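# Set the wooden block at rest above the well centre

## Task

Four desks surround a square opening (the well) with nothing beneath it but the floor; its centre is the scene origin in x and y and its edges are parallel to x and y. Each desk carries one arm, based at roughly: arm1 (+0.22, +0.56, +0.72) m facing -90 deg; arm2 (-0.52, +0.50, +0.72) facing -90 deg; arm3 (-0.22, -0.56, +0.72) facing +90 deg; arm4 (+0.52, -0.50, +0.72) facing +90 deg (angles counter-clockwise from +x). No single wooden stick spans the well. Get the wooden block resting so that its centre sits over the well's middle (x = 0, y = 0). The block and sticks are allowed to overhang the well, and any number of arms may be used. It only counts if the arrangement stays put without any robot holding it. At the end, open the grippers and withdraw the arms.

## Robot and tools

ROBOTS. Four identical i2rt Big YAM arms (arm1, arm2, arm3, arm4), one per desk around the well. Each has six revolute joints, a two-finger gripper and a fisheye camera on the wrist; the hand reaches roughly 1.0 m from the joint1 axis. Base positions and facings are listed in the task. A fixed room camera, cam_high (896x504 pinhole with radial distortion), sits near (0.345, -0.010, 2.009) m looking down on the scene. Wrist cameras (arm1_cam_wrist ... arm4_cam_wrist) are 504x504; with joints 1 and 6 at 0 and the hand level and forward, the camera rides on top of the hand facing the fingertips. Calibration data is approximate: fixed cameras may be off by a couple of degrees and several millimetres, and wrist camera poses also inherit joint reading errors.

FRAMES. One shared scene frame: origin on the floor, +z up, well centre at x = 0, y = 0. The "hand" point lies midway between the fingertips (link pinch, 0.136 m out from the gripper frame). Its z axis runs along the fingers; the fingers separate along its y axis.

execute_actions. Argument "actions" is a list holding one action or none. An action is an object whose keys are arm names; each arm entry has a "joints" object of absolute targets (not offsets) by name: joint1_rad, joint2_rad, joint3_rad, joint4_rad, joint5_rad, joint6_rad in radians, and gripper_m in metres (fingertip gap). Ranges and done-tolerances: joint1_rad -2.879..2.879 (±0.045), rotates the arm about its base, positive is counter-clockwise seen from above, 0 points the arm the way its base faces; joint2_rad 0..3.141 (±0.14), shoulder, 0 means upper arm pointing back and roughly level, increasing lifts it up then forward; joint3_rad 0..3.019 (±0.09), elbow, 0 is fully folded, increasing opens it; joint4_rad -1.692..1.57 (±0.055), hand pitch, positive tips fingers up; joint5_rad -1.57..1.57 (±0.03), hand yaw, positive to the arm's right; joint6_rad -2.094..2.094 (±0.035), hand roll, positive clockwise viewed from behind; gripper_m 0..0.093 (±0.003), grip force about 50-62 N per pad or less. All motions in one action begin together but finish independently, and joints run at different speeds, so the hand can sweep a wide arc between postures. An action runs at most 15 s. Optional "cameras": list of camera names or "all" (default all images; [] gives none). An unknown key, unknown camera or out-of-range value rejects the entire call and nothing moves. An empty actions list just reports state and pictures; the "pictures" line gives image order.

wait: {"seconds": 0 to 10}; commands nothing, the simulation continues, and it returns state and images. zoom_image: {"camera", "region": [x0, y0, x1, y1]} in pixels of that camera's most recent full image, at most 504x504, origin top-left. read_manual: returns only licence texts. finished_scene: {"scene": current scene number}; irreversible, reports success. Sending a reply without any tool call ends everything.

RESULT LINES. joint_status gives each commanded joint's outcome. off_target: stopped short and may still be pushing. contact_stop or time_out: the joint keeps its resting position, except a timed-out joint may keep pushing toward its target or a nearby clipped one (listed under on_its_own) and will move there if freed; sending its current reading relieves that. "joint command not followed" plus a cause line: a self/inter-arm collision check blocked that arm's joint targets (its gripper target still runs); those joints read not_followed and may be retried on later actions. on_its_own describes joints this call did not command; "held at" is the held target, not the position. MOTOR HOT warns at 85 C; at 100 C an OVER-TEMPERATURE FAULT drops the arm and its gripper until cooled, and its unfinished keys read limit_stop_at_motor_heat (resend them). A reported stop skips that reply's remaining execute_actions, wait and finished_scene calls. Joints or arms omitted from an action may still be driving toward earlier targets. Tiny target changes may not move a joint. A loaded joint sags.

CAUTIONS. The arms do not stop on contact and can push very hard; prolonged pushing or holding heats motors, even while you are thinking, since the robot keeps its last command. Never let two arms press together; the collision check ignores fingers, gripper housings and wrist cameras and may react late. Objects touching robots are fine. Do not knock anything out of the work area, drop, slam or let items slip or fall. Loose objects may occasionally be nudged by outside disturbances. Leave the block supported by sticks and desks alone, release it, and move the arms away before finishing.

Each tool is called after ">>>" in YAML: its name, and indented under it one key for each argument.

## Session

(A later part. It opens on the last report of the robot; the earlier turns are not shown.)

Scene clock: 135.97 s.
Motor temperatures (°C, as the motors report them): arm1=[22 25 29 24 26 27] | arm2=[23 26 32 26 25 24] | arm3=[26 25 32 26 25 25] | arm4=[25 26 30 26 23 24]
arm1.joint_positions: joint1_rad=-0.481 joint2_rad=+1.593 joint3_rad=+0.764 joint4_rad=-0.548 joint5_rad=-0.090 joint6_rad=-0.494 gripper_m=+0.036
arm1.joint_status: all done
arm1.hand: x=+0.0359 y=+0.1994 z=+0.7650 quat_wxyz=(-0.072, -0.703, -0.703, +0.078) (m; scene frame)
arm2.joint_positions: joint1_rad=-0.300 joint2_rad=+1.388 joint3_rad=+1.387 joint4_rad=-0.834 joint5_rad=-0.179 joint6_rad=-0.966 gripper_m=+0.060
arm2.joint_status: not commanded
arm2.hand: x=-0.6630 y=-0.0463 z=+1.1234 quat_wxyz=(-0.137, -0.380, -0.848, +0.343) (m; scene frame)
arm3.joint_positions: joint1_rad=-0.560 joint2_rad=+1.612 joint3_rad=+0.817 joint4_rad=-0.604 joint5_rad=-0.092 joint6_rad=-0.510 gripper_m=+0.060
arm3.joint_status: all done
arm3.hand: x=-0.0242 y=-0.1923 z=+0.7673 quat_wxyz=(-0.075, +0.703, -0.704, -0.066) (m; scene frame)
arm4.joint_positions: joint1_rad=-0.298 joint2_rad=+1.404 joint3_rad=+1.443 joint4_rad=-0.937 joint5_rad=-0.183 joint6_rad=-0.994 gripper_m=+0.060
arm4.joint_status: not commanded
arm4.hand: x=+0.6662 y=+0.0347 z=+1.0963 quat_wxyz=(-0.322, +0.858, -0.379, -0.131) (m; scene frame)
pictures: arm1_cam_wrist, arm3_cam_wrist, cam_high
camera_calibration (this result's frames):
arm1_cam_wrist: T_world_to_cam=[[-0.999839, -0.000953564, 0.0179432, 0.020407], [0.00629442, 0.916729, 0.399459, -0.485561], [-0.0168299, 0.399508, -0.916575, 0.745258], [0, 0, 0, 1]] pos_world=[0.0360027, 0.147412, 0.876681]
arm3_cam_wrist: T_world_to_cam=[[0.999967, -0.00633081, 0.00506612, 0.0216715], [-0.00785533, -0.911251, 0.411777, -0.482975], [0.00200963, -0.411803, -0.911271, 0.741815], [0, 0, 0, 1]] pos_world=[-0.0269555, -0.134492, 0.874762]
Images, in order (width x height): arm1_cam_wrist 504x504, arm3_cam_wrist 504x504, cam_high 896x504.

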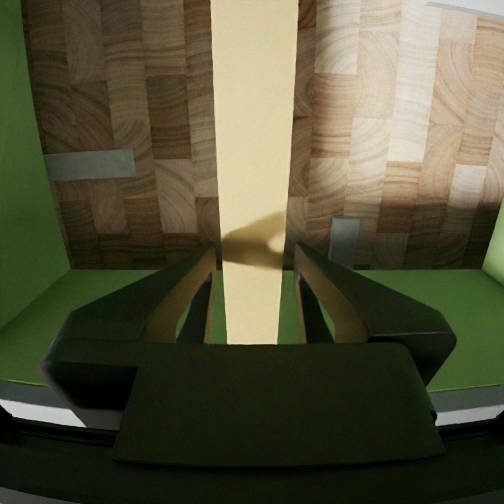

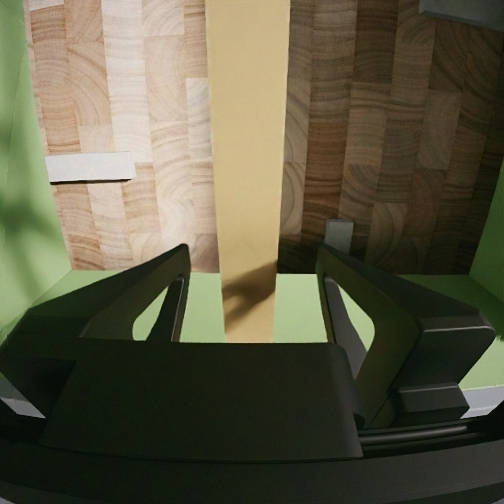

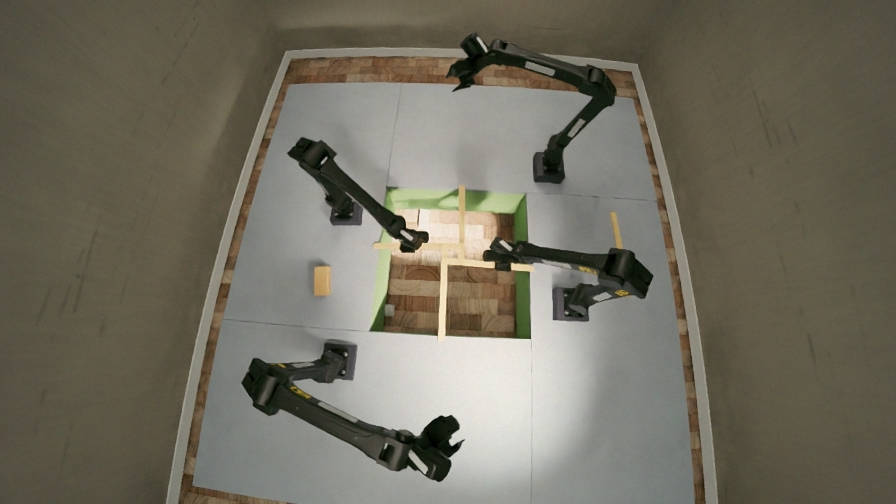

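>>> execute_actions:
  actions:
    - {"arm1":{"joints":{"gripper_m":0.06,"joint2_rad":1.2}},"arm3":{"joints":{"joint2_rad":1.3}}}
  cameras: []

>>> execute_actions:
  actions:
    - {"arm1":{"joints":{"joint1_rad":0.9}},"arm3":{"joints":{"joint1_rad":-1.737,"joint2_rad":1.42,"joint3_rad":0.97,"joint4_rad":-1.08,"joint5_rad":0,"joint6_rad":-0.12,"gripper_m":0.093}}}
  cameras: ["cam_high","arm3_cam_wrist"]

Scene clock: 140.50 s.
Motor temperatures (°C, as the motors report them): arm1=[22 25 29 24 26 27] | arm2=[23 26 32 26 25 24] | arm3=[26 25 32 26 25 25] | arm4=[25 26 30 26 23 24]
arm1.joint_positions: joint1_rad=-0.481 joint2_rad=+1.184 joint3_rad=+0.769 joint4_rad=-0.544 joint5_rad=-0.090 joint6_rad=-0.494 gripper_m=+0.060
arm1.joint_status: all done
arm1.hand: x=+0.0212 y=+0.1740 z=+0.9314 quat_wxyz=(-0.127, -0.668, -0.680, +0.274) (m; scene frame)
arm2.joint_positions: joint1_rad=-0.300 joint2_rad=+1.388 joint3_rad=+1.387 joint4_rad=-0.834 joint5_rad=-0.179 joint6_rad=-0.966 gripper_m=+0.060
arm2.joint_status: not commanded
arm2.hand: x=-0.6630 y=-0.0463 z=+1.1234 quat_wxyz=(-0.137, -0.380, -0.848, +0.343) (m; scene frame)
arm3.joint_positions: joint1_rad=-0.560 joint2_rad=+1.292 joint3_rad=+0.823 joint4_rad=-0.603 joint5_rad=-0.092 joint6_rad=-0.510 gripper_m=+0.060
arm3.joint_status: all done
arm3.hand: x=-0.0123 y=-0.1703 z=+0.9009 quat_wxyz=(-0.230, +0.689, -0.679, -0.108) (m; scene frame)
arm4.joint_positions: joint1_rad=-0.298 joint2_rad=+1.404 joint3_rad=+1.443 joint4_rad=-0.937 joint5_rad=-0.183 joint6_rad=-0.994 gripper_m=+0.060
arm4.joint_status: not commanded
arm4.hand: x=+0.6662 y=+0.0347 z=+1.0963 quat_wxyz=(-0.322, +0.858, -0.379, -0.131) (m; scene frame)
pictures: none
No camera images: the call's "cameras" was empty. Leave "cameras" out to get every camera's image.

Scene clock: 142.17 s.
Motor temperatures (°C, as the motors report them): arm1=[22 25 29 24 26 27] | arm2=[23 26 32 26 25 24] | arm3=[26 25 33 26 25 25] | arm4=[25 26 30 26 23 24]
arm1.joint_positions: joint1_rad=+0.895 joint2_rad=+1.184 joint3_rad=+0.769 joint4_rad=-0.544 joint5_rad=-0.089 joint6_rad=-0.492 gripper_m=+0.060
arm1.joint_status: all done
arm1.hand: x=+0.5569 y=+0.2937 z=+0.9342 quat_wxyz=(-0.275, -0.085, -0.949, +0.132) (m; scene frame)
arm2.joint_positions: joint1_rad=-0.300 joint2_rad=+1.388 joint3_rad=+1.387 joint4_rad=-0.834 joint5_rad=-0.179 joint6_rad=-0.966 gripper_m=+0.060
arm2.joint_status: not commanded
arm2.hand: x=-0.6630 y=-0.0463 z=+1.1234 quat_wxyz=(-0.137, -0.380, -0.848, +0.343) (m; scene frame)
arm3.joint_positions: joint1_rad=-1.739 joint2_rad=+1.426 joint3_rad=+0.932 joint4_rad=-1.071 joint5_rad=-0.001 joint6_rad=-0.129 gripper_m=+0.093
arm3.joint_status: all done
arm3.hand: x=+0.1514 y=-0.6085 z=+0.8627 quat_wxyz=(-0.007, +0.000, -1.000, -0.002) (m; scene frame)
arm4.joint_positions: joint1_rad=-0.298 joint2_rad=+1.404 joint3_rad=+1.443 joint4_rad=-0.937 joint5_rad=-0.183 joint6_rad=-0.994 gripper_m=+0.060
arm4.joint_status: not commanded
arm4.hand: x=+0.6662 y=+0.0347 z=+1.0963 quat_wxyz=(-0.322, +0.858, -0.379, -0.131) (m; scene frame)
pictures: arm3_cam_wrist, cam_high
camera_calibration (this result's frames):
arm3_cam_wrist: T_world_to_cam=[[-0.00567519, -0.999912, -0.0119511, -0.594726], [-0.819293, -0.00220296, 0.573371, -0.363568], [-0.573347, 0.0130454, -0.819209, 0.923101], [0, 0, 0, 1]] pos_world=[0.228013, -0.607517, 0.957564]
Images, in order (width x height): arm3_cam_wrist 504x504, cam_high 896x504.

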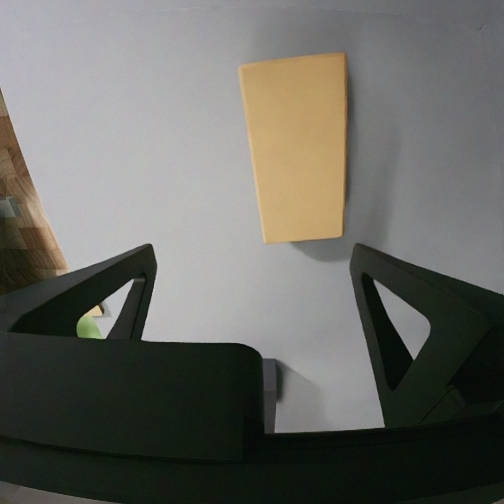

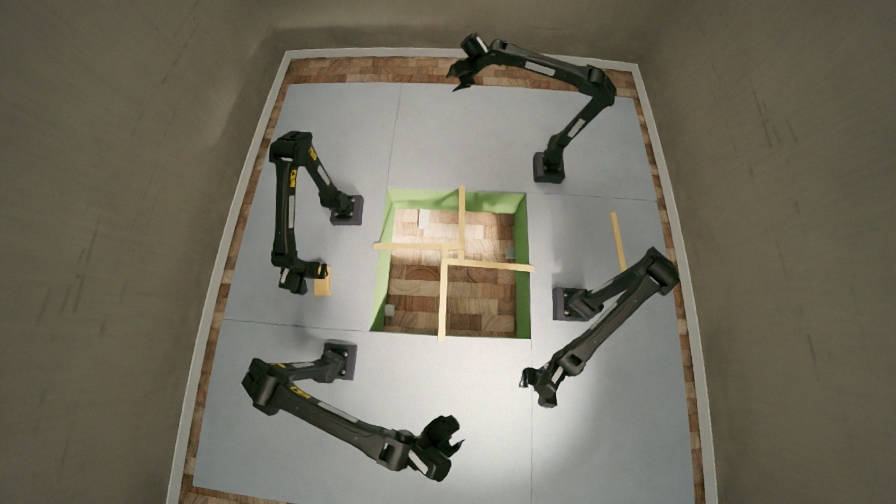

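>>> execute_actions:
  actions:
    - {"arm3":{"joints":{"joint1_rad":-1.805,"joint2_rad":1.56,"joint4_rad":-0.92,"joint6_rad":-0.335}}}
  cameras: ["arm3_cam_wrist"]

Scene clock: 146.23 s.
Motor temperatures (°C, as the motors report them): arm1=[22 25 30 24 26 27] | arm2=[23 26 32 26 25 24] | arm3=[26 25 33 26 25 25] | arm4=[25 26 30 26 23 24]
arm1.joint_positions: joint1_rad=+0.895 joint2_rad=+1.184 joint3_rad=+0.769 joint4_rad=-0.544 joint5_rad=-0.089 joint6_rad=-0.492 gripper_m=+0.060
arm1.joint_status: not commanded
arm1.hand: x=+0.5569 y=+0.2937 z=+0.9342 quat_wxyz=(-0.275, -0.085, -0.949, +0.132) (m; scene frame)
arm2.joint_positions: joint1_rad=-0.300 joint2_rad=+1.388 joint3_rad=+1.387 joint4_rad=-0.834 joint5_rad=-0.179 joint6_rad=-0.966 gripper_m=+0.060
arm2.joint_status: not commanded
arm2.hand: x=-0.6630 y=-0.0463 z=+1.1234 quat_wxyz=(-0.137, -0.380, -0.848, +0.343) (m; scene frame)
arm3.joint_positions: joint1_rad=-1.808 joint2_rad=+1.576 joint3_rad=+0.932 joint4_rad=-0.932 joint5_rad=-0.001 joint6_rad=-0.326 gripper_m=+0.093
arm3.joint_status: all done
arm3.hand: x=+0.1710 y=-0.6379 z=+0.8084 quat_wxyz=(-0.002, +0.064, -0.998, -0.003) (m; scene frame)
arm4.joint_positions: joint1_rad=-0.298 joint2_rad=+1.404 joint3_rad=+1.443 joint4_rad=-0.937 joint5_rad=-0.183 joint6_rad=-0.994 gripper_m=+0.060
arm4.joint_status: not commanded
arm4.hand: x=+0.6662 y=+0.0347 z=+1.0963 quat_wxyz=(-0.322, +0.858, -0.379, -0.131) (m; scene frame)
pictures: arm3_cam_wrist
camera_calibration (this result's frames):
arm3_cam_wrist: T_world_to_cam=[[0.122501, -0.992382, -0.0130933, -0.640902], [-0.806619, -0.107239, 0.581263, -0.392024], [-0.578239, -0.0606439, -0.813611, 0.839577], [0, 0, 0, 1]] pos_world=[0.247773, -0.627145, 0.902566]
Images, in order (width x height): arm3_cam_wrist 504x504.

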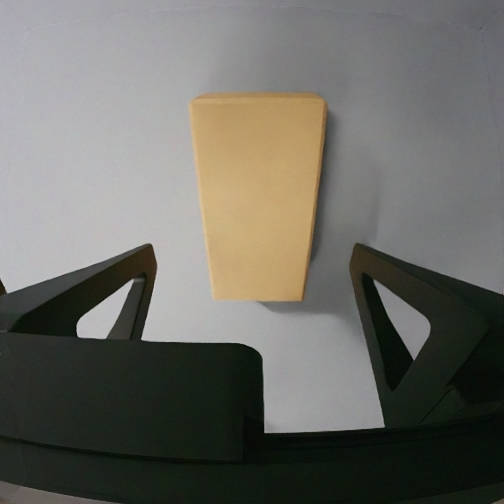

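>>> execute_actions:
  actions:
    - {"arm3":{"joints":{"joint2_rad":1.68,"joint3_rad":0.875,"joint4_rad":-0.73}}}
  cameras: ["arm3_cam_wrist"]

>>> execute_actions:
  actions:
    - {"arm3":{"joints":{"gripper_m":0.045}}}
  cameras: ["arm3_cam_wrist"]

Scene clock: 149.43 s.
Motor temperatures (°C, as the motors report them): arm1=[22 25 30 24 26 27] | arm2=[23 26 32 26 25 24] | arm3=[26 26 33 26 25 25] | arm4=[25 26 30 26 23 24]
arm1.joint_positions: joint1_rad=+0.895 joint2_rad=+1.184 joint3_rad=+0.769 joint4_rad=-0.544 joint5_rad=-0.089 joint6_rad=-0.492 gripper_m=+0.060
arm1.joint_status: not commanded
arm1.hand: x=+0.5569 y=+0.2937 z=+0.9342 quat_wxyz=(-0.275, -0.085, -0.949, +0.132) (m; scene frame)
arm2.joint_positions: joint1_rad=-0.300 joint2_rad=+1.388 joint3_rad=+1.387 joint4_rad=-0.834 joint5_rad=-0.179 joint6_rad=-0.966 gripper_m=+0.060
arm2.joint_status: not commanded
arm2.hand: x=-0.6630 y=-0.0463 z=+1.1234 quat_wxyz=(-0.137, -0.380, -0.848, +0.343) (m; scene frame)
arm3.joint_positions: joint1_rad=-1.808 joint2_rad=+1.696 joint3_rad=+0.864 joint4_rad=-0.741 joint5_rad=-0.001 joint6_rad=-0.326 gripper_m=+0.093
arm3.joint_status: all done
arm3.hand: x=+0.1684 y=-0.6370 z=+0.7440 quat_wxyz=(-0.003, +0.064, -0.998, -0.003) (m; scene frame)
arm4.joint_positions: joint1_rad=-0.298 joint2_rad=+1.404 joint3_rad=+1.443 joint4_rad=-0.937 joint5_rad=-0.183 joint6_rad=-0.994 gripper_m=+0.060
arm4.joint_status: not commanded
arm4.hand: x=+0.6662 y=+0.0347 z=+1.0963 quat_wxyz=(-0.322, +0.858, -0.379, -0.131) (m; scene frame)
pictures: arm3_cam_wrist
camera_calibration (this result's frames):
arm3_cam_wrist: T_world_to_cam=[[0.122889, -0.99234, -0.0126116, -0.640919], [-0.807449, -0.107365, 0.580085, -0.355583], [-0.576996, -0.061103, -0.814458, 0.785862], [0, 0, 0, 1]] pos_world=[0.245086, -0.626169, 0.838237]
Images, in order (width x height): arm3_cam_wrist 504x504.

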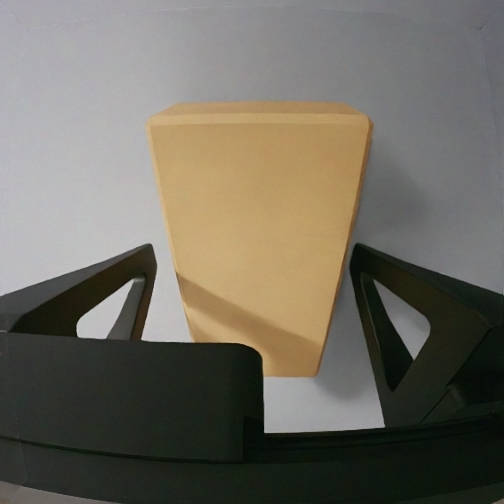

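Scene clock: 150.03 s.
Motor temperatures (°C, as the motors report them): arm1=[22 25 30 24 26 27] | arm2=[23 26 32 26 25 24] | arm3=[26 26 32 26 25 25] | arm4=[25 26 30 26 23 24]
arm1.joint_positions: joint1_rad=+0.895 joint2_rad=+1.184 joint3_rad=+0.769 joint4_rad=-0.544 joint5_rad=-0.089 joint6_rad=-0.492 gripper_m=+0.060
arm1.joint_status: not commanded
arm1.hand: x=+0.5569 y=+0.2937 z=+0.9342 quat_wxyz=(-0.275, -0.085, -0.949, +0.132) (m; scene frame)
arm2.joint_positions: joint1_rad=-0.300 joint2_rad=+1.388 joint3_rad=+1.387 joint4_rad=-0.834 joint5_rad=-0.179 joint6_rad=-0.966 gripper_m=+0.060
arm2.joint_status: not commanded
arm2.hand: x=-0.6630 y=-0.0463 z=+1.1234 quat_wxyz=(-0.137, -0.380, -0.848, +0.343) (m; scene frame)
arm3.joint_positions: joint1_rad=-1.808 joint2_rad=+1.696 joint3_rad=+0.864 joint4_rad=-0.741 joint5_rad=+0.000 joint6_rad=-0.327 gripper_m=+0.070
arm3.joint_status: gripper_m off_target (ended at +0.070, target +0.045)
arm3.hand: x=+0.1686 y=-0.6372 z=+0.7440 quat_wxyz=(-0.003, +0.065, -0.998, -0.003) (m; scene frame)
arm4.joint_positions: joint1_rad=-0.298 joint2_rad=+1.404 joint3_rad=+1.443 joint4_rad=-0.937 joint5_rad=-0.183 joint6_rad=-0.994 gripper_m=+0.060
arm4.joint_status: not commanded
arm4.hand: x=+0.6662 y=+0.0347 z=+1.0963 quat_wxyz=(-0.322, +0.858, -0.379, -0.131) (m; scene frame)
pictures: arm3_cam_wrist
camera_calibration (this result's frames):
arm3_cam_wrist: T_world_to_cam=[[0.123646, -0.992258, -0.0116428, -0.641899], [-0.807718, -0.107452, 0.579695, -0.355193], [-0.576458, -0.0622727, -0.814751, 0.785325], [0, 0, 0, 1]] pos_world=[0.245179, -0.626191, 0.838274]
Images, in order (width x height): arm3_cam_wrist 504x504.

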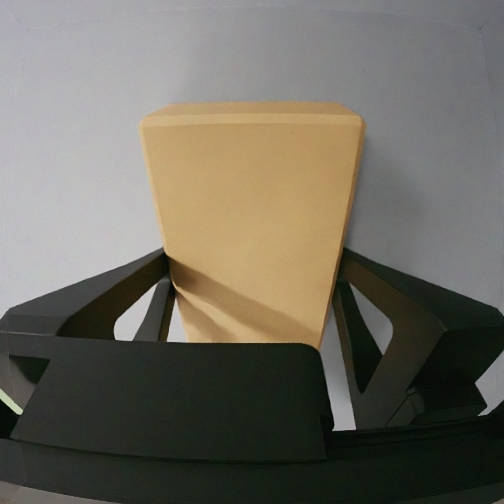

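>>> execute_actions:
  actions:
    - {"arm3":{"joints":{"joint2_rad":1.5,"joint3_rad":1.1,"joint4_rad":-1.13}}}
  cameras: []

>>> execute_actions:
  actions:
    - {"arm3":{"joints":{"joint1_rad":-0.429,"joint2_rad":1.85,"joint3_rad":1.74,"joint4_rad":-1.4,"joint6_rad":-0.398}}}
  cameras: []

>>> execute_actions:
  actions:
    - {"arm3":{"joints":{"joint2_rad":2.0,"joint4_rad":-1.23}}}
  cameras: ["cam_high","arm3_cam_wrist","arm2_cam_wrist"]

>>> zoom_image:
  camera: "cam_high"
  region: [360, 160, 550, 350]

Scene clock: 154.47 s.
Motor temperatures (°C, as the motors report them): arm1=[22 25 31 24 26 27] | arm2=[23 26 32 26 25 24] | arm3=[26 26 32 26 25 25] | arm4=[25 26 30 26 23 24]
arm1.joint_positions: joint1_rad=+0.895 joint2_rad=+1.184 joint3_rad=+0.769 joint4_rad=-0.544 joint5_rad=-0.089 joint6_rad=-0.492 gripper_m=+0.060
arm1.joint_status: not commanded
arm1.hand: x=+0.5569 y=+0.2937 z=+0.9342 quat_wxyz=(-0.275, -0.085, -0.949, +0.132) (m; scene frame)
arm2.joint_positions: joint1_rad=-0.300 joint2_rad=+1.388 joint3_rad=+1.387 joint4_rad=-0.834 joint5_rad=-0.179 joint6_rad=-0.966 gripper_m=+0.060
arm2.joint_status: not commanded
arm2.hand: x=-0.6630 y=-0.0463 z=+1.1234 quat_wxyz=(-0.137, -0.380, -0.848, +0.343) (m; scene frame)
arm3.joint_positions: joint1_rad=-1.808 joint2_rad=+1.504 joint3_rad=+1.078 joint4_rad=-1.120 joint5_rad=+0.000 joint6_rad=-0.327 gripper_m=+0.070
arm3.joint_status: all done
arm3.hand: x=+0.1919 y=-0.6427 z=+0.8838 quat_wxyz=(-0.015, +0.065, -0.998, +0.001) (m; scene frame)
arm4.joint_positions: joint1_rad=-0.298 joint2_rad=+1.404 joint3_rad=+1.443 joint4_rad=-0.937 joint5_rad=-0.183 joint6_rad=-0.994 gripper_m=+0.060
arm4.joint_status: not commanded
arm4.hand: x=+0.6662 y=+0.0347 z=+1.0963 quat_wxyz=(-0.322, +0.858, -0.379, -0.131) (m; scene frame)
pictures: none
No camera images: the call's "cameras" was empty. Leave "cameras" out to get every camera's image.

Scene clock: 156.40 s.
Motor temperatures (°C, as the motors report them): arm1=[22 25 31 24 26 27] | arm2=[23 26 32 26 25 24] | arm3=[26 26 32 26 25 25] | arm4=[25 26 30 26 23 24]
arm1.joint_positions: joint1_rad=+0.895 joint2_rad=+1.184 joint3_rad=+0.769 joint4_rad=-0.544 joint5_rad=-0.089 joint6_rad=-0.492 gripper_m=+0.060
arm1.joint_status: not commanded
arm1.hand: x=+0.5569 y=+0.2937 z=+0.9342 quat_wxyz=(-0.275, -0.085, -0.949, +0.132) (m; scene frame)
arm2.joint_positions: joint1_rad=-0.300 joint2_rad=+1.388 joint3_rad=+1.387 joint4_rad=-0.834 joint5_rad=-0.179 joint6_rad=-0.966 gripper_m=+0.060
arm2.joint_status: not commanded
arm2.hand: x=-0.6630 y=-0.0463 z=+1.1234 quat_wxyz=(-0.137, -0.380, -0.848, +0.343) (m; scene frame)
arm3.joint_positions: joint1_rad=-0.426 joint2_rad=+1.894 joint3_rad=+1.709 joint4_rad=-1.390 joint5_rad=-0.003 joint6_rad=-0.391 gripper_m=+0.070
arm3.joint_status: all done
arm3.hand: x=+0.0002 y=-0.0225 z=+0.9279 quat_wxyz=(-0.002, +0.709, -0.705, +0.001) (m; scene frame)
arm4.joint_positions: joint1_rad=-0.298 joint2_rad=+1.404 joint3_rad=+1.443 joint4_rad=-0.937 joint5_rad=-0.183 joint6_rad=-0.994 gripper_m=+0.060
arm4.joint_status: not commanded
arm4.hand: x=+0.6662 y=+0.0347 z=+1.0963 quat_wxyz=(-0.322, +0.858, -0.379, -0.131) (m; scene frame)
pictures: none
No camera images: the call's "cameras" was empty. Leave "cameras" out to get every camera's image.

Scene clock: 157.43 s.
Motor temperatures (°C, as the motors report them): arm1=[22 25 31 24 26 27] | arm2=[23 26 32 26 25 24] | arm3=[26 26 32 26 25 25] | arm4=[25 26 30 26 23 24]
arm1.joint_positions: joint1_rad=+0.895 joint2_rad=+1.184 joint3_rad=+0.769 joint4_rad=-0.544 joint5_rad=-0.089 joint6_rad=-0.492 gripper_m=+0.060
arm1.joint_status: not commanded
arm1.hand: x=+0.5569 y=+0.2937 z=+0.9342 quat_wxyz=(-0.275, -0.085, -0.949, +0.132) (m; scene frame)
arm2.joint_positions: joint1_rad=-0.300 joint2_rad=+1.388 joint3_rad=+1.387 joint4_rad=-0.834 joint5_rad=-0.179 joint6_rad=-0.966 gripper_m=+0.060
arm2.joint_status: not commanded
arm2.hand: x=-0.6630 y=-0.0463 z=+1.1234 quat_wxyz=(-0.137, -0.380, -0.848, +0.343) (m; scene frame)
arm3.joint_positions: joint1_rad=-0.426 joint2_rad=+2.044 joint3_rad=+1.709 joint4_rad=-1.240 joint5_rad=-0.003 joint6_rad=-0.391 gripper_m=+0.070
arm3.joint_status: all done
arm3.hand: x=+0.0135 y=+0.0090 z=+0.8415 quat_wxyz=(-0.002, +0.709, -0.705, +0.001) (m; scene frame)
arm4.joint_positions: joint1_rad=-0.298 joint2_rad=+1.404 joint3_rad=+1.443 joint4_rad=-0.937 joint5_rad=-0.183 joint6_rad=-0.994 gripper_m=+0.060
arm4.joint_status: not commanded
arm4.hand: x=+0.6662 y=+0.0347 z=+1.0963 quat_wxyz=(-0.322, +0.858, -0.379, -0.131) (m; scene frame)
pictures: arm2_cam_wrist, arm3_cam_wrist, cam_high
camera_calibration (this result's frames):
arm2_cam_wrist: T_world_to_cam=[[-0.737976, -0.473422, 0.480899, -1.0535], [-0.529201, 0.848188, 0.0229011, -0.331237], [-0.418734, -0.237591, -0.876477, 0.820395], [0, 0, 0, 1]] pos_world=[-0.609223, -0.022881, 1.23327]
arm3_cam_wrist: T_world_to_cam=[[0.999993, -0.000334083, -0.00380416, -0.00776024], [0.00194788, -0.812208, 0.583365, -0.475212], [-0.00328466, -0.583368, -0.812201, 0.810412], [0, 0, 0, 1]] pos_world=[0.0113478, 0.086795, 0.93541]
Images, in order (width x height): arm2_cam_wrist 504x504, arm3_cam_wrist 504x504, cam_high 896x504.

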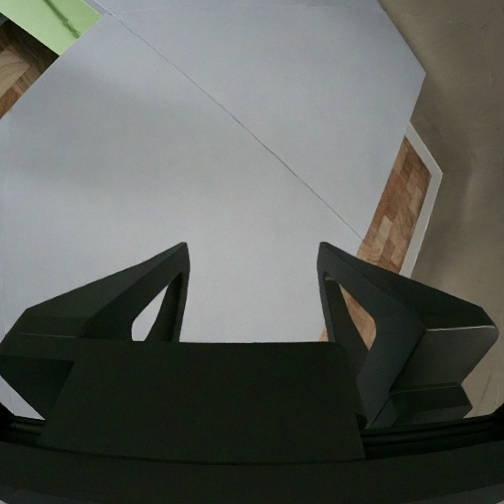

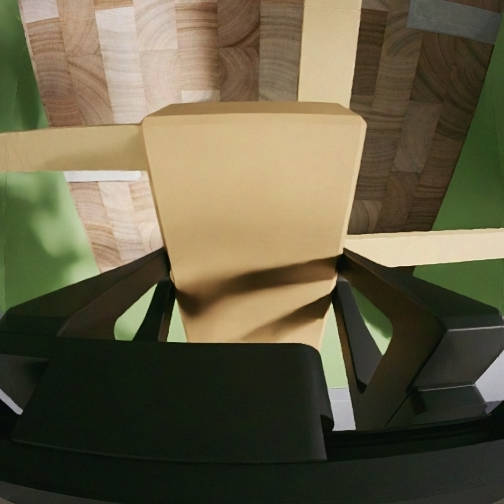

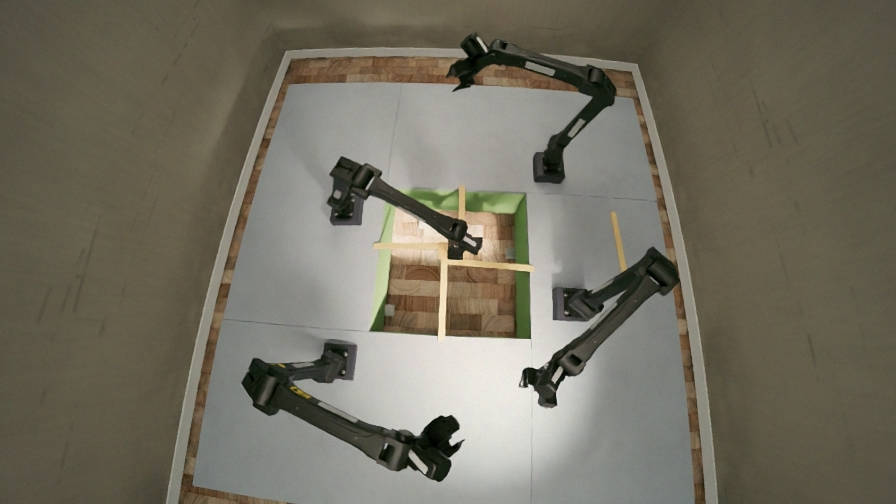

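Region (360, 160, 550, 350) of cam_high's 896x504 image, scaled by 2.653, with more detail than that image has.

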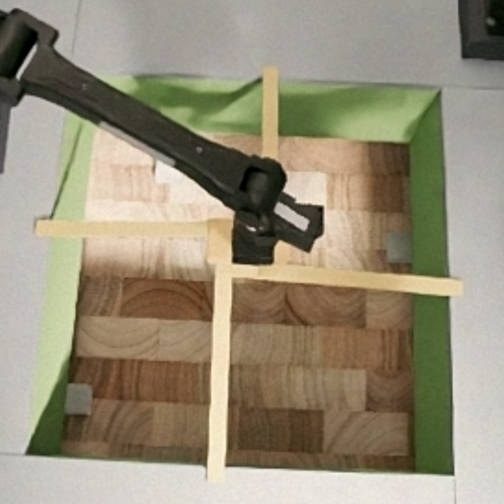

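>>> execute_actions:
  actions:
    - {"arm3":{"joints":{"joint2_rad":2.04,"joint3_rad":1.7,"joint4_rad":-1.175}}}
  cameras: ["arm3_cam_wrist"]

Scene clock: 160.93 s.
Motor temperatures (°C, as the motors report them): arm1=[22 25 31 24 26 27] | arm2=[23 26 32 26 25 24] | arm3=[26 26 33 26 25 25] | arm4=[25 26 31 26 23 24]
arm1.joint_positions: joint1_rad=+0.895 joint2_rad=+1.184 joint3_rad=+0.769 joint4_rad=-0.544 joint5_rad=-0.089 joint6_rad=-0.492 gripper_m=+0.060
arm1.joint_status: not commanded
arm1.hand: x=+0.5569 y=+0.2937 z=+0.9342 quat_wxyz=(-0.275, -0.085, -0.949, +0.132) (m; scene frame)
arm2.joint_positions: joint1_rad=-0.300 joint2_rad=+1.388 joint3_rad=+1.387 joint4_rad=-0.834 joint5_rad=-0.179 joint6_rad=-0.966 gripper_m=+0.060
arm2.joint_status: not commanded
arm2.hand: x=-0.6630 y=-0.0463 z=+1.1234 quat_wxyz=(-0.137, -0.380, -0.848, +0.343) (m; scene frame)
arm3.joint_positions: joint1_rad=-0.426 joint2_rad=+2.049 joint3_rad=+1.687 joint4_rad=-1.187 joint5_rad=-0.003 joint6_rad=-0.391 gripper_m=+0.070
arm3.joint_status: all done
arm3.hand: x=+0.0153 y=+0.0133 z=+0.8309 quat_wxyz=(-0.014, +0.709, -0.705, -0.005) (m; scene frame)
arm4.joint_positions: joint1_rad=-0.298 joint2_rad=+1.404 joint3_rad=+1.443 joint4_rad=-0.937 joint5_rad=-0.183 joint6_rad=-0.994 gripper_m=+0.060
arm4.joint_status: not commanded
arm4.hand: x=+0.6662 y=+0.0347 z=+1.0963 quat_wxyz=(-0.322, +0.858, -0.379, -0.131) (m; scene frame)
pictures: arm3_cam_wrist
camera_calibration (this result's frames):
arm3_cam_wrist: T_world_to_cam=[[0.999981, -0.000218414, 0.00623389, -0.0179707], [-0.00369077, -0.826391, 0.563084, -0.448413], [0.00502865, -0.563096, -0.826376, 0.815792], [0, 0, 0, 1]] pos_world=[0.012213, 0.0888008, 0.926757]
Images, in order (width x height): arm3_cam_wrist 504x504.

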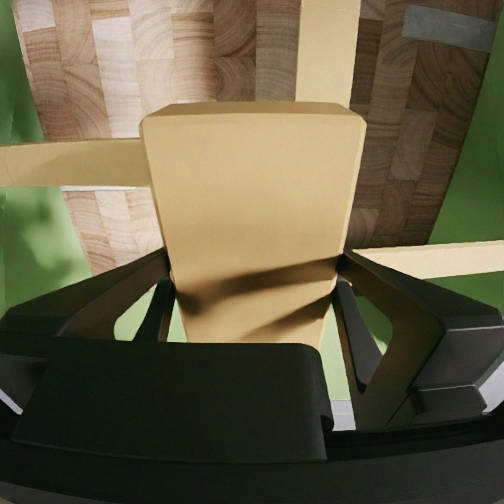

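>>> execute_actions:
  actions:
    - {"arm3":{"joints":{"joint3_rad":1.65,"joint4_rad":-1.15}}}
  cameras: ["arm3_cam_wrist","cam_high"]

Scene clock: 168.87 s.
Motor temperatures (°C, as the motors report them): arm1=[22 25 31 24 26 27] | arm2=[23 26 33 26 25 24] | arm3=[26 27 32 26 25 25] | arm4=[25 26 31 26 23 24]
arm1.joint_positions: joint1_rad=+0.895 joint2_rad=+1.184 joint3_rad=+0.769 joint4_rad=-0.544 joint5_rad=-0.089 joint6_rad=-0.492 gripper_m=+0.060
arm1.joint_status: not commanded
arm1.hand: x=+0.5569 y=+0.2937 z=+0.9342 quat_wxyz=(-0.275, -0.085, -0.949, +0.132) (m; scene frame)
arm2.joint_positions: joint1_rad=-0.300 joint2_rad=+1.388 joint3_rad=+1.387 joint4_rad=-0.834 joint5_rad=-0.179 joint6_rad=-0.966 gripper_m=+0.060
arm2.joint_status: not commanded
arm2.hand: x=-0.6630 y=-0.0463 z=+1.1234 quat_wxyz=(-0.137, -0.380, -0.848, +0.343) (m; scene frame)
arm3.joint_positions: joint1_rad=-0.426 joint2_rad=+2.054 joint3_rad=+1.634 joint4_rad=-1.160 joint5_rad=-0.003 joint6_rad=-0.391 gripper_m=+0.070
arm3.joint_status: all done
arm3.hand: x=+0.0100 y=-0.0002 z=+0.8090 quat_wxyz=(+0.000, +0.709, -0.705, +0.001) (m; scene frame)
arm4.joint_positions: joint1_rad=-0.298 joint2_rad=+1.404 joint3_rad=+1.443 joint4_rad=-0.937 joint5_rad=-0.183 joint6_rad=-0.994 gripper_m=+0.060
arm4.joint_status: not commanded
arm4.hand: x=+0.6662 y=+0.0347 z=+1.0963 quat_wxyz=(-0.322, +0.858, -0.379, -0.131) (m; scene frame)
pictures: arm3_cam_wrist, cam_high
camera_calibration (this result's frames):
arm3_cam_wrist: T_world_to_cam=[[0.999985, -0.000378847, -0.00552453, -0.00297401], [0.00293508, -0.809726, 0.586801, -0.466491], [-0.00469567, -0.586808, -0.809713, 0.776712], [0, 0, 0, 1]] pos_world=[0.00799034, 0.0780494, 0.902634]
Images, in order (width x height): arm3_cam_wrist 504x504, cam_high 896x504.

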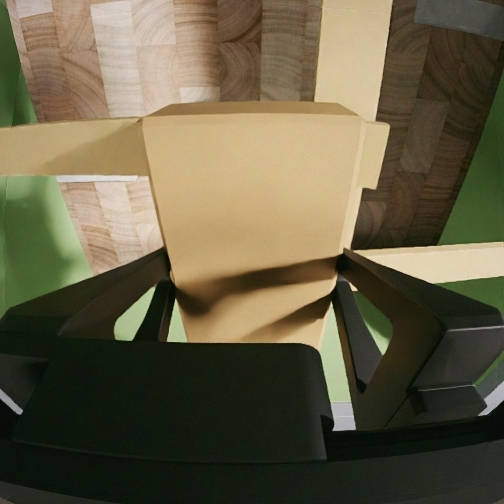

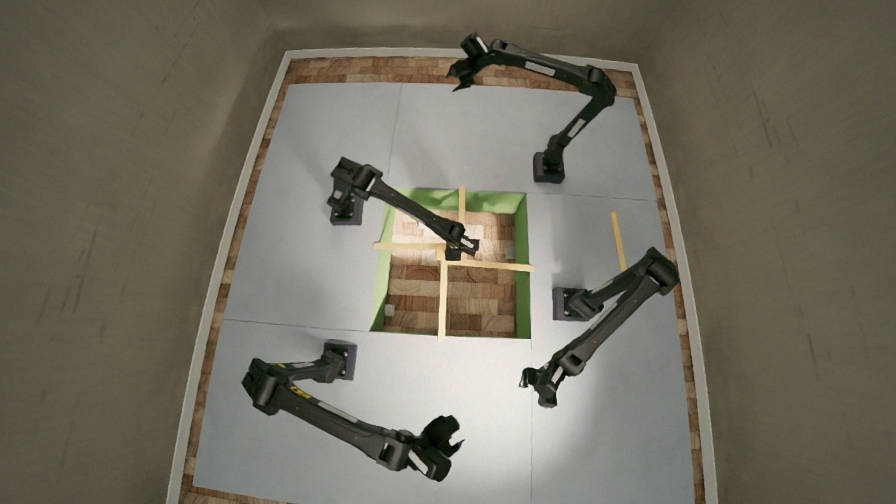

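>>> execute_actions:
  actions:
    - {"arm3":{"joints":{"joint2_rad":2.06,"joint4_rad":-1.115}}}
  cameras: ["arm3_cam_wrist"]

Scene clock: 170.70 s.
Motor temperatures (°C, as the motors report them): arm1=[22 25 31 24 26 27] | arm2=[23 26 33 26 25 24] | arm3=[26 27 32 26 25 25] | arm4=[25 26 31 26 23 24]
arm1.joint_positions: joint1_rad=+0.895 joint2_rad=+1.184 joint3_rad=+0.769 joint4_rad=-0.544 joint5_rad=-0.089 joint6_rad=-0.492 gripper_m=+0.060
arm1.joint_status: not commanded
arm1.hand: x=+0.5569 y=+0.2937 z=+0.9342 quat_wxyz=(-0.275, -0.085, -0.949, +0.132) (m; scene frame)
arm2.joint_positions: joint1_rad=-0.300 joint2_rad=+1.388 joint3_rad=+1.387 joint4_rad=-0.834 joint5_rad=-0.179 joint6_rad=-0.966 gripper_m=+0.060
arm2.joint_status: not commanded
arm2.hand: x=-0.6630 y=-0.0463 z=+1.1234 quat_wxyz=(-0.137, -0.380, -0.848, +0.343) (m; scene frame)
arm3.joint_positions: joint1_rad=-0.426 joint2_rad=+2.056 joint3_rad=+1.634 joint4_rad=-1.132 joint5_rad=-0.003 joint6_rad=-0.391 gripper_m=+0.070
arm3.joint_status: all done
arm3.hand: x=+0.0125 y=+0.0059 z=+0.8077 quat_wxyz=(-0.011, +0.709, -0.705, -0.003) (m; scene frame)
arm4.joint_positions: joint1_rad=-0.298 joint2_rad=+1.404 joint3_rad=+1.443 joint4_rad=-0.937 joint5_rad=-0.183 joint6_rad=-0.994 gripper_m=+0.060
arm4.joint_status: not commanded
arm4.hand: x=+0.6662 y=+0.0347 z=+1.0963 quat_wxyz=(-0.322, +0.858, -0.379, -0.131) (m; scene frame)
pictures: arm3_cam_wrist
camera_calibration (this result's frames):
arm3_cam_wrist: T_world_to_cam=[[0.999991, -0.000231243, 0.00429271, -0.0134356], [-0.00262808, -0.823112, 0.567873, -0.445431], [0.00340206, -0.567879, -0.823105, 0.789835], [0, 0, 0, 1]] pos_world=[0.0095778, 0.0818877, 0.903123]
Images, in order (width x height): arm3_cam_wrist 504x504.

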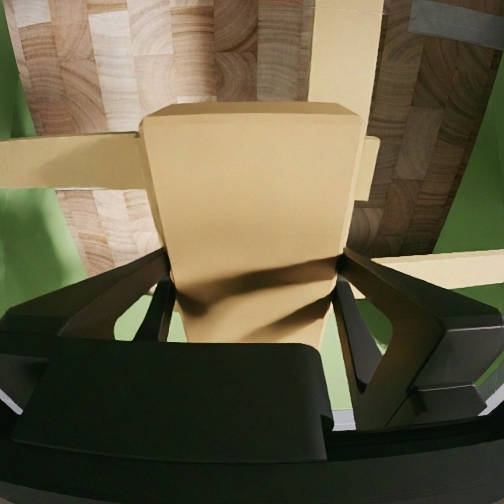

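>>> execute_actions:
  actions:
    - {"arm3":{"joints":{"joint2_rad":2.085}}}
  cameras: ["arm3_cam_wrist"]

Scene clock: 171.93 s.
Motor temperatures (°C, as the motors report them): arm1=[22 25 31 24 26 27] | arm2=[23 26 33 26 25 24] | arm3=[26 27 32 26 25 25] | arm4=[25 26 31 26 23 24]
arm1.joint_positions: joint1_rad=+0.895 joint2_rad=+1.184 joint3_rad=+0.769 joint4_rad=-0.544 joint5_rad=-0.089 joint6_rad=-0.492 gripper_m=+0.060
arm1.joint_status: not commanded
arm1.hand: x=+0.5569 y=+0.2937 z=+0.9342 quat_wxyz=(-0.275, -0.085, -0.949, +0.132) (m; scene frame)
arm2.joint_positions: joint1_rad=-0.300 joint2_rad=+1.388 joint3_rad=+1.387 joint4_rad=-0.834 joint5_rad=-0.179 joint6_rad=-0.966 gripper_m=+0.060
arm2.joint_status: not commanded
arm2.hand: x=-0.6630 y=-0.0463 z=+1.1234 quat_wxyz=(-0.137, -0.380, -0.848, +0.343) (m; scene frame)
arm3.joint_positions: joint1_rad=-0.426 joint2_rad=+2.060 joint3_rad=+1.634 joint4_rad=-1.132 joint5_rad=-0.003 joint6_rad=-0.391 gripper_m=+0.070
arm3.joint_status: all done
arm3.hand: x=+0.0125 y=+0.0057 z=+0.8057 quat_wxyz=(-0.010, +0.709, -0.705, -0.003) (m; scene frame)
arm4.joint_positions: joint1_rad=-0.298 joint2_rad=+1.404 joint3_rad=+1.443 joint4_rad=-0.937 joint5_rad=-0.183 joint6_rad=-0.994 gripper_m=+0.060
arm4.joint_status: not commanded
arm4.hand: x=+0.6662 y=+0.0347 z=+1.0963 quat_wxyz=(-0.322, +0.858, -0.379, -0.131) (m; scene frame)
pictures: arm3_cam_wrist
camera_calibration (this result's frames):
arm3_cam_wrist: T_world_to_cam=[[0.999995, -0.000236436, 0.00328885, -0.0125749], [-0.00206864, -0.821705, 0.56991, -0.446052], [0.00256772, -0.569914, -0.821701, 0.786985], [0, 0, 0, 1]] pos_world=[0.0096314, 0.0819877, 0.900917]
Images, in order (width x height): arm3_cam_wrist 504x504.

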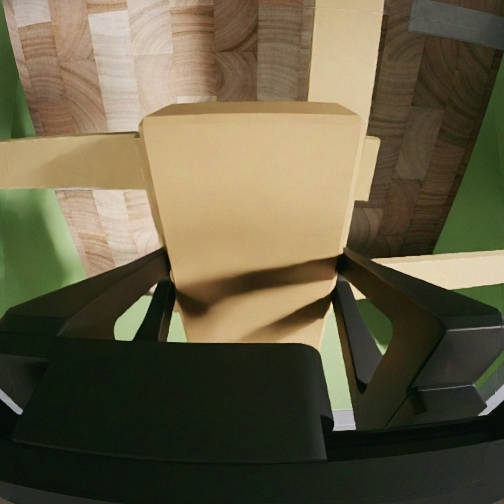

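Likely in contact now. Release.

>>> execute_actions:
  actions:
    - {"arm3":{"joints":{"joint2_rad":2.06,"gripper_m":0.085}}}
  cameras: ["arm3_cam_wrist"]

>>> execute_actions:
  actions:
    - {"arm3":{"joints":{"joint2_rad":1.4}}}
  cameras: ["cam_high"]

>>> zoom_image:
  camera: "cam_high"
  region: [350,170,560,350]

Scene clock: 173.97 s.
Motor temperatures (°C, as the motors report them): arm1=[22 25 32 24 26 27] | arm2=[23 26 33 26 25 24] | arm3=[26 27 32 26 25 25] | arm4=[25 26 31 26 23 24]
arm1.joint_positions: joint1_rad=+0.895 joint2_rad=+1.184 joint3_rad=+0.769 joint4_rad=-0.544 joint5_rad=-0.089 joint6_rad=-0.492 gripper_m=+0.060
arm1.joint_status: not commanded
arm1.hand: x=+0.5569 y=+0.2937 z=+0.9342 quat_wxyz=(-0.275, -0.085, -0.949, +0.132) (m; scene frame)
arm2.joint_positions: joint1_rad=-0.300 joint2_rad=+1.388 joint3_rad=+1.387 joint4_rad=-0.834 joint5_rad=-0.179 joint6_rad=-0.966 gripper_m=+0.060
arm2.joint_status: not commanded
arm2.hand: x=-0.6630 y=-0.0463 z=+1.1234 quat_wxyz=(-0.137, -0.380, -0.848, +0.343) (m; scene frame)
arm3.joint_positions: joint1_rad=-0.426 joint2_rad=+2.060 joint3_rad=+1.634 joint4_rad=-1.127 joint5_rad=-0.003 joint6_rad=-0.391 gripper_m=+0.085
arm3.joint_status: all done
arm3.hand: x=+0.0129 y=+0.0067 z=+0.8055 quat_wxyz=(-0.012, +0.709, -0.705, -0.004) (m; scene frame)
arm4.joint_positions: joint1_rad=-0.298 joint2_rad=+1.404 joint3_rad=+1.443 joint4_rad=-0.937 joint5_rad=-0.183 joint6_rad=-0.994 gripper_m=+0.060
arm4.joint_status: not commanded
arm4.hand: x=+0.6662 y=+0.0347 z=+1.0963 quat_wxyz=(-0.322, +0.858, -0.379, -0.131) (m; scene frame)
pictures: arm3_cam_wrist
camera_calibration (this result's frames):
arm3_cam_wrist: T_world_to_cam=[[0.999988, -0.000229391, 0.00486634, -0.0142551], [-0.00294682, -0.823914, 0.566707, -0.442502], [0.00387945, -0.566715, -0.823905, 0.789131], [0, 0, 0, 1]] pos_world=[0.00988954, 0.0826249, 0.901007]
Images, in order (width x height): arm3_cam_wrist 504x504.

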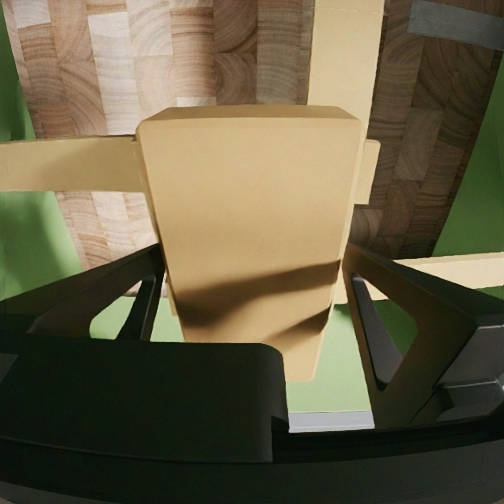

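Scene clock: 175.73 s.
Motor temperatures (°C, as the motors report them): arm1=[22 25 32 24 26 27] | arm2=[23 26 33 26 25 24] | arm3=[26 27 32 26 25 25] | arm4=[25 26 31 26 23 24]
arm1.joint_positions: joint1_rad=+0.895 joint2_rad=+1.184 joint3_rad=+0.769 joint4_rad=-0.544 joint5_rad=-0.089 joint6_rad=-0.492 gripper_m=+0.060
arm1.joint_status: not commanded
arm1.hand: x=+0.5569 y=+0.2937 z=+0.9342 quat_wxyz=(-0.275, -0.085, -0.949, +0.132) (m; scene frame)
arm2.joint_positions: joint1_rad=-0.300 joint2_rad=+1.388 joint3_rad=+1.387 joint4_rad=-0.834 joint5_rad=-0.179 joint6_rad=-0.966 gripper_m=+0.060
arm2.joint_status: not commanded
arm2.hand: x=-0.6630 y=-0.0463 z=+1.1234 quat_wxyz=(-0.137, -0.380, -0.848, +0.343) (m; scene frame)
arm3.joint_positions: joint1_rad=-0.426 joint2_rad=+1.414 joint3_rad=+1.637 joint4_rad=-1.123 joint5_rad=-0.003 joint6_rad=-0.391 gripper_m=+0.085
arm3.joint_status: all done
arm3.hand: x=-0.0114 y=-0.0475 z=+1.1826 quat_wxyz=(-0.307, +0.670, -0.664, -0.127) (m; scene frame)
arm4.joint_positions: joint1_rad=-0.298 joint2_rad=+1.404 joint3_rad=+1.443 joint4_rad=-0.937 joint5_rad=-0.183 joint6_rad=-0.994 gripper_m=+0.060
arm4.joint_status: not commanded
arm4.hand: x=+0.6662 y=+0.0347 z=+1.0963 quat_wxyz=(-0.322, +0.858, -0.379, -0.131) (m; scene frame)
pictures: cam_high
Images, in order (width x height): cam_high 896x504.

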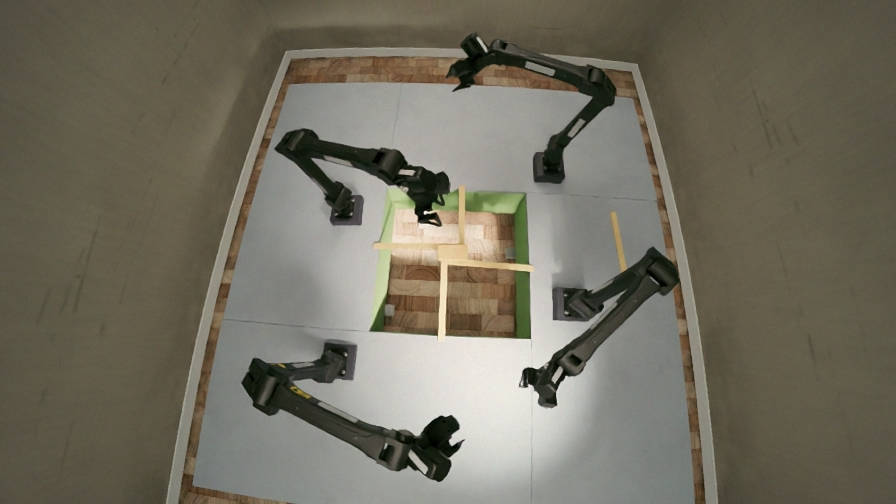

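Region (350, 170, 560, 350) of cam_high's 896x504 image, scaled by 2.400, with more detail than that image has; it fills the top 432 rows of this view, and the rest is white.

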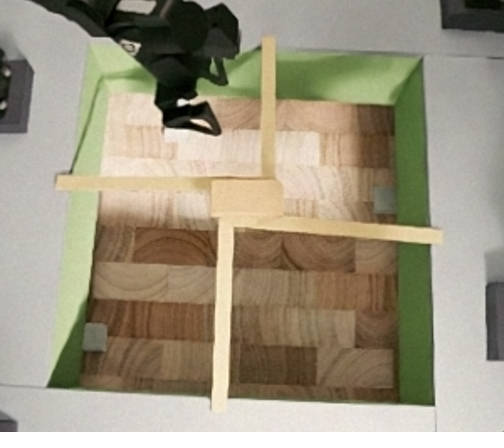

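>>> finished_scene:
  scene: 1

The scene is finished: the task was done.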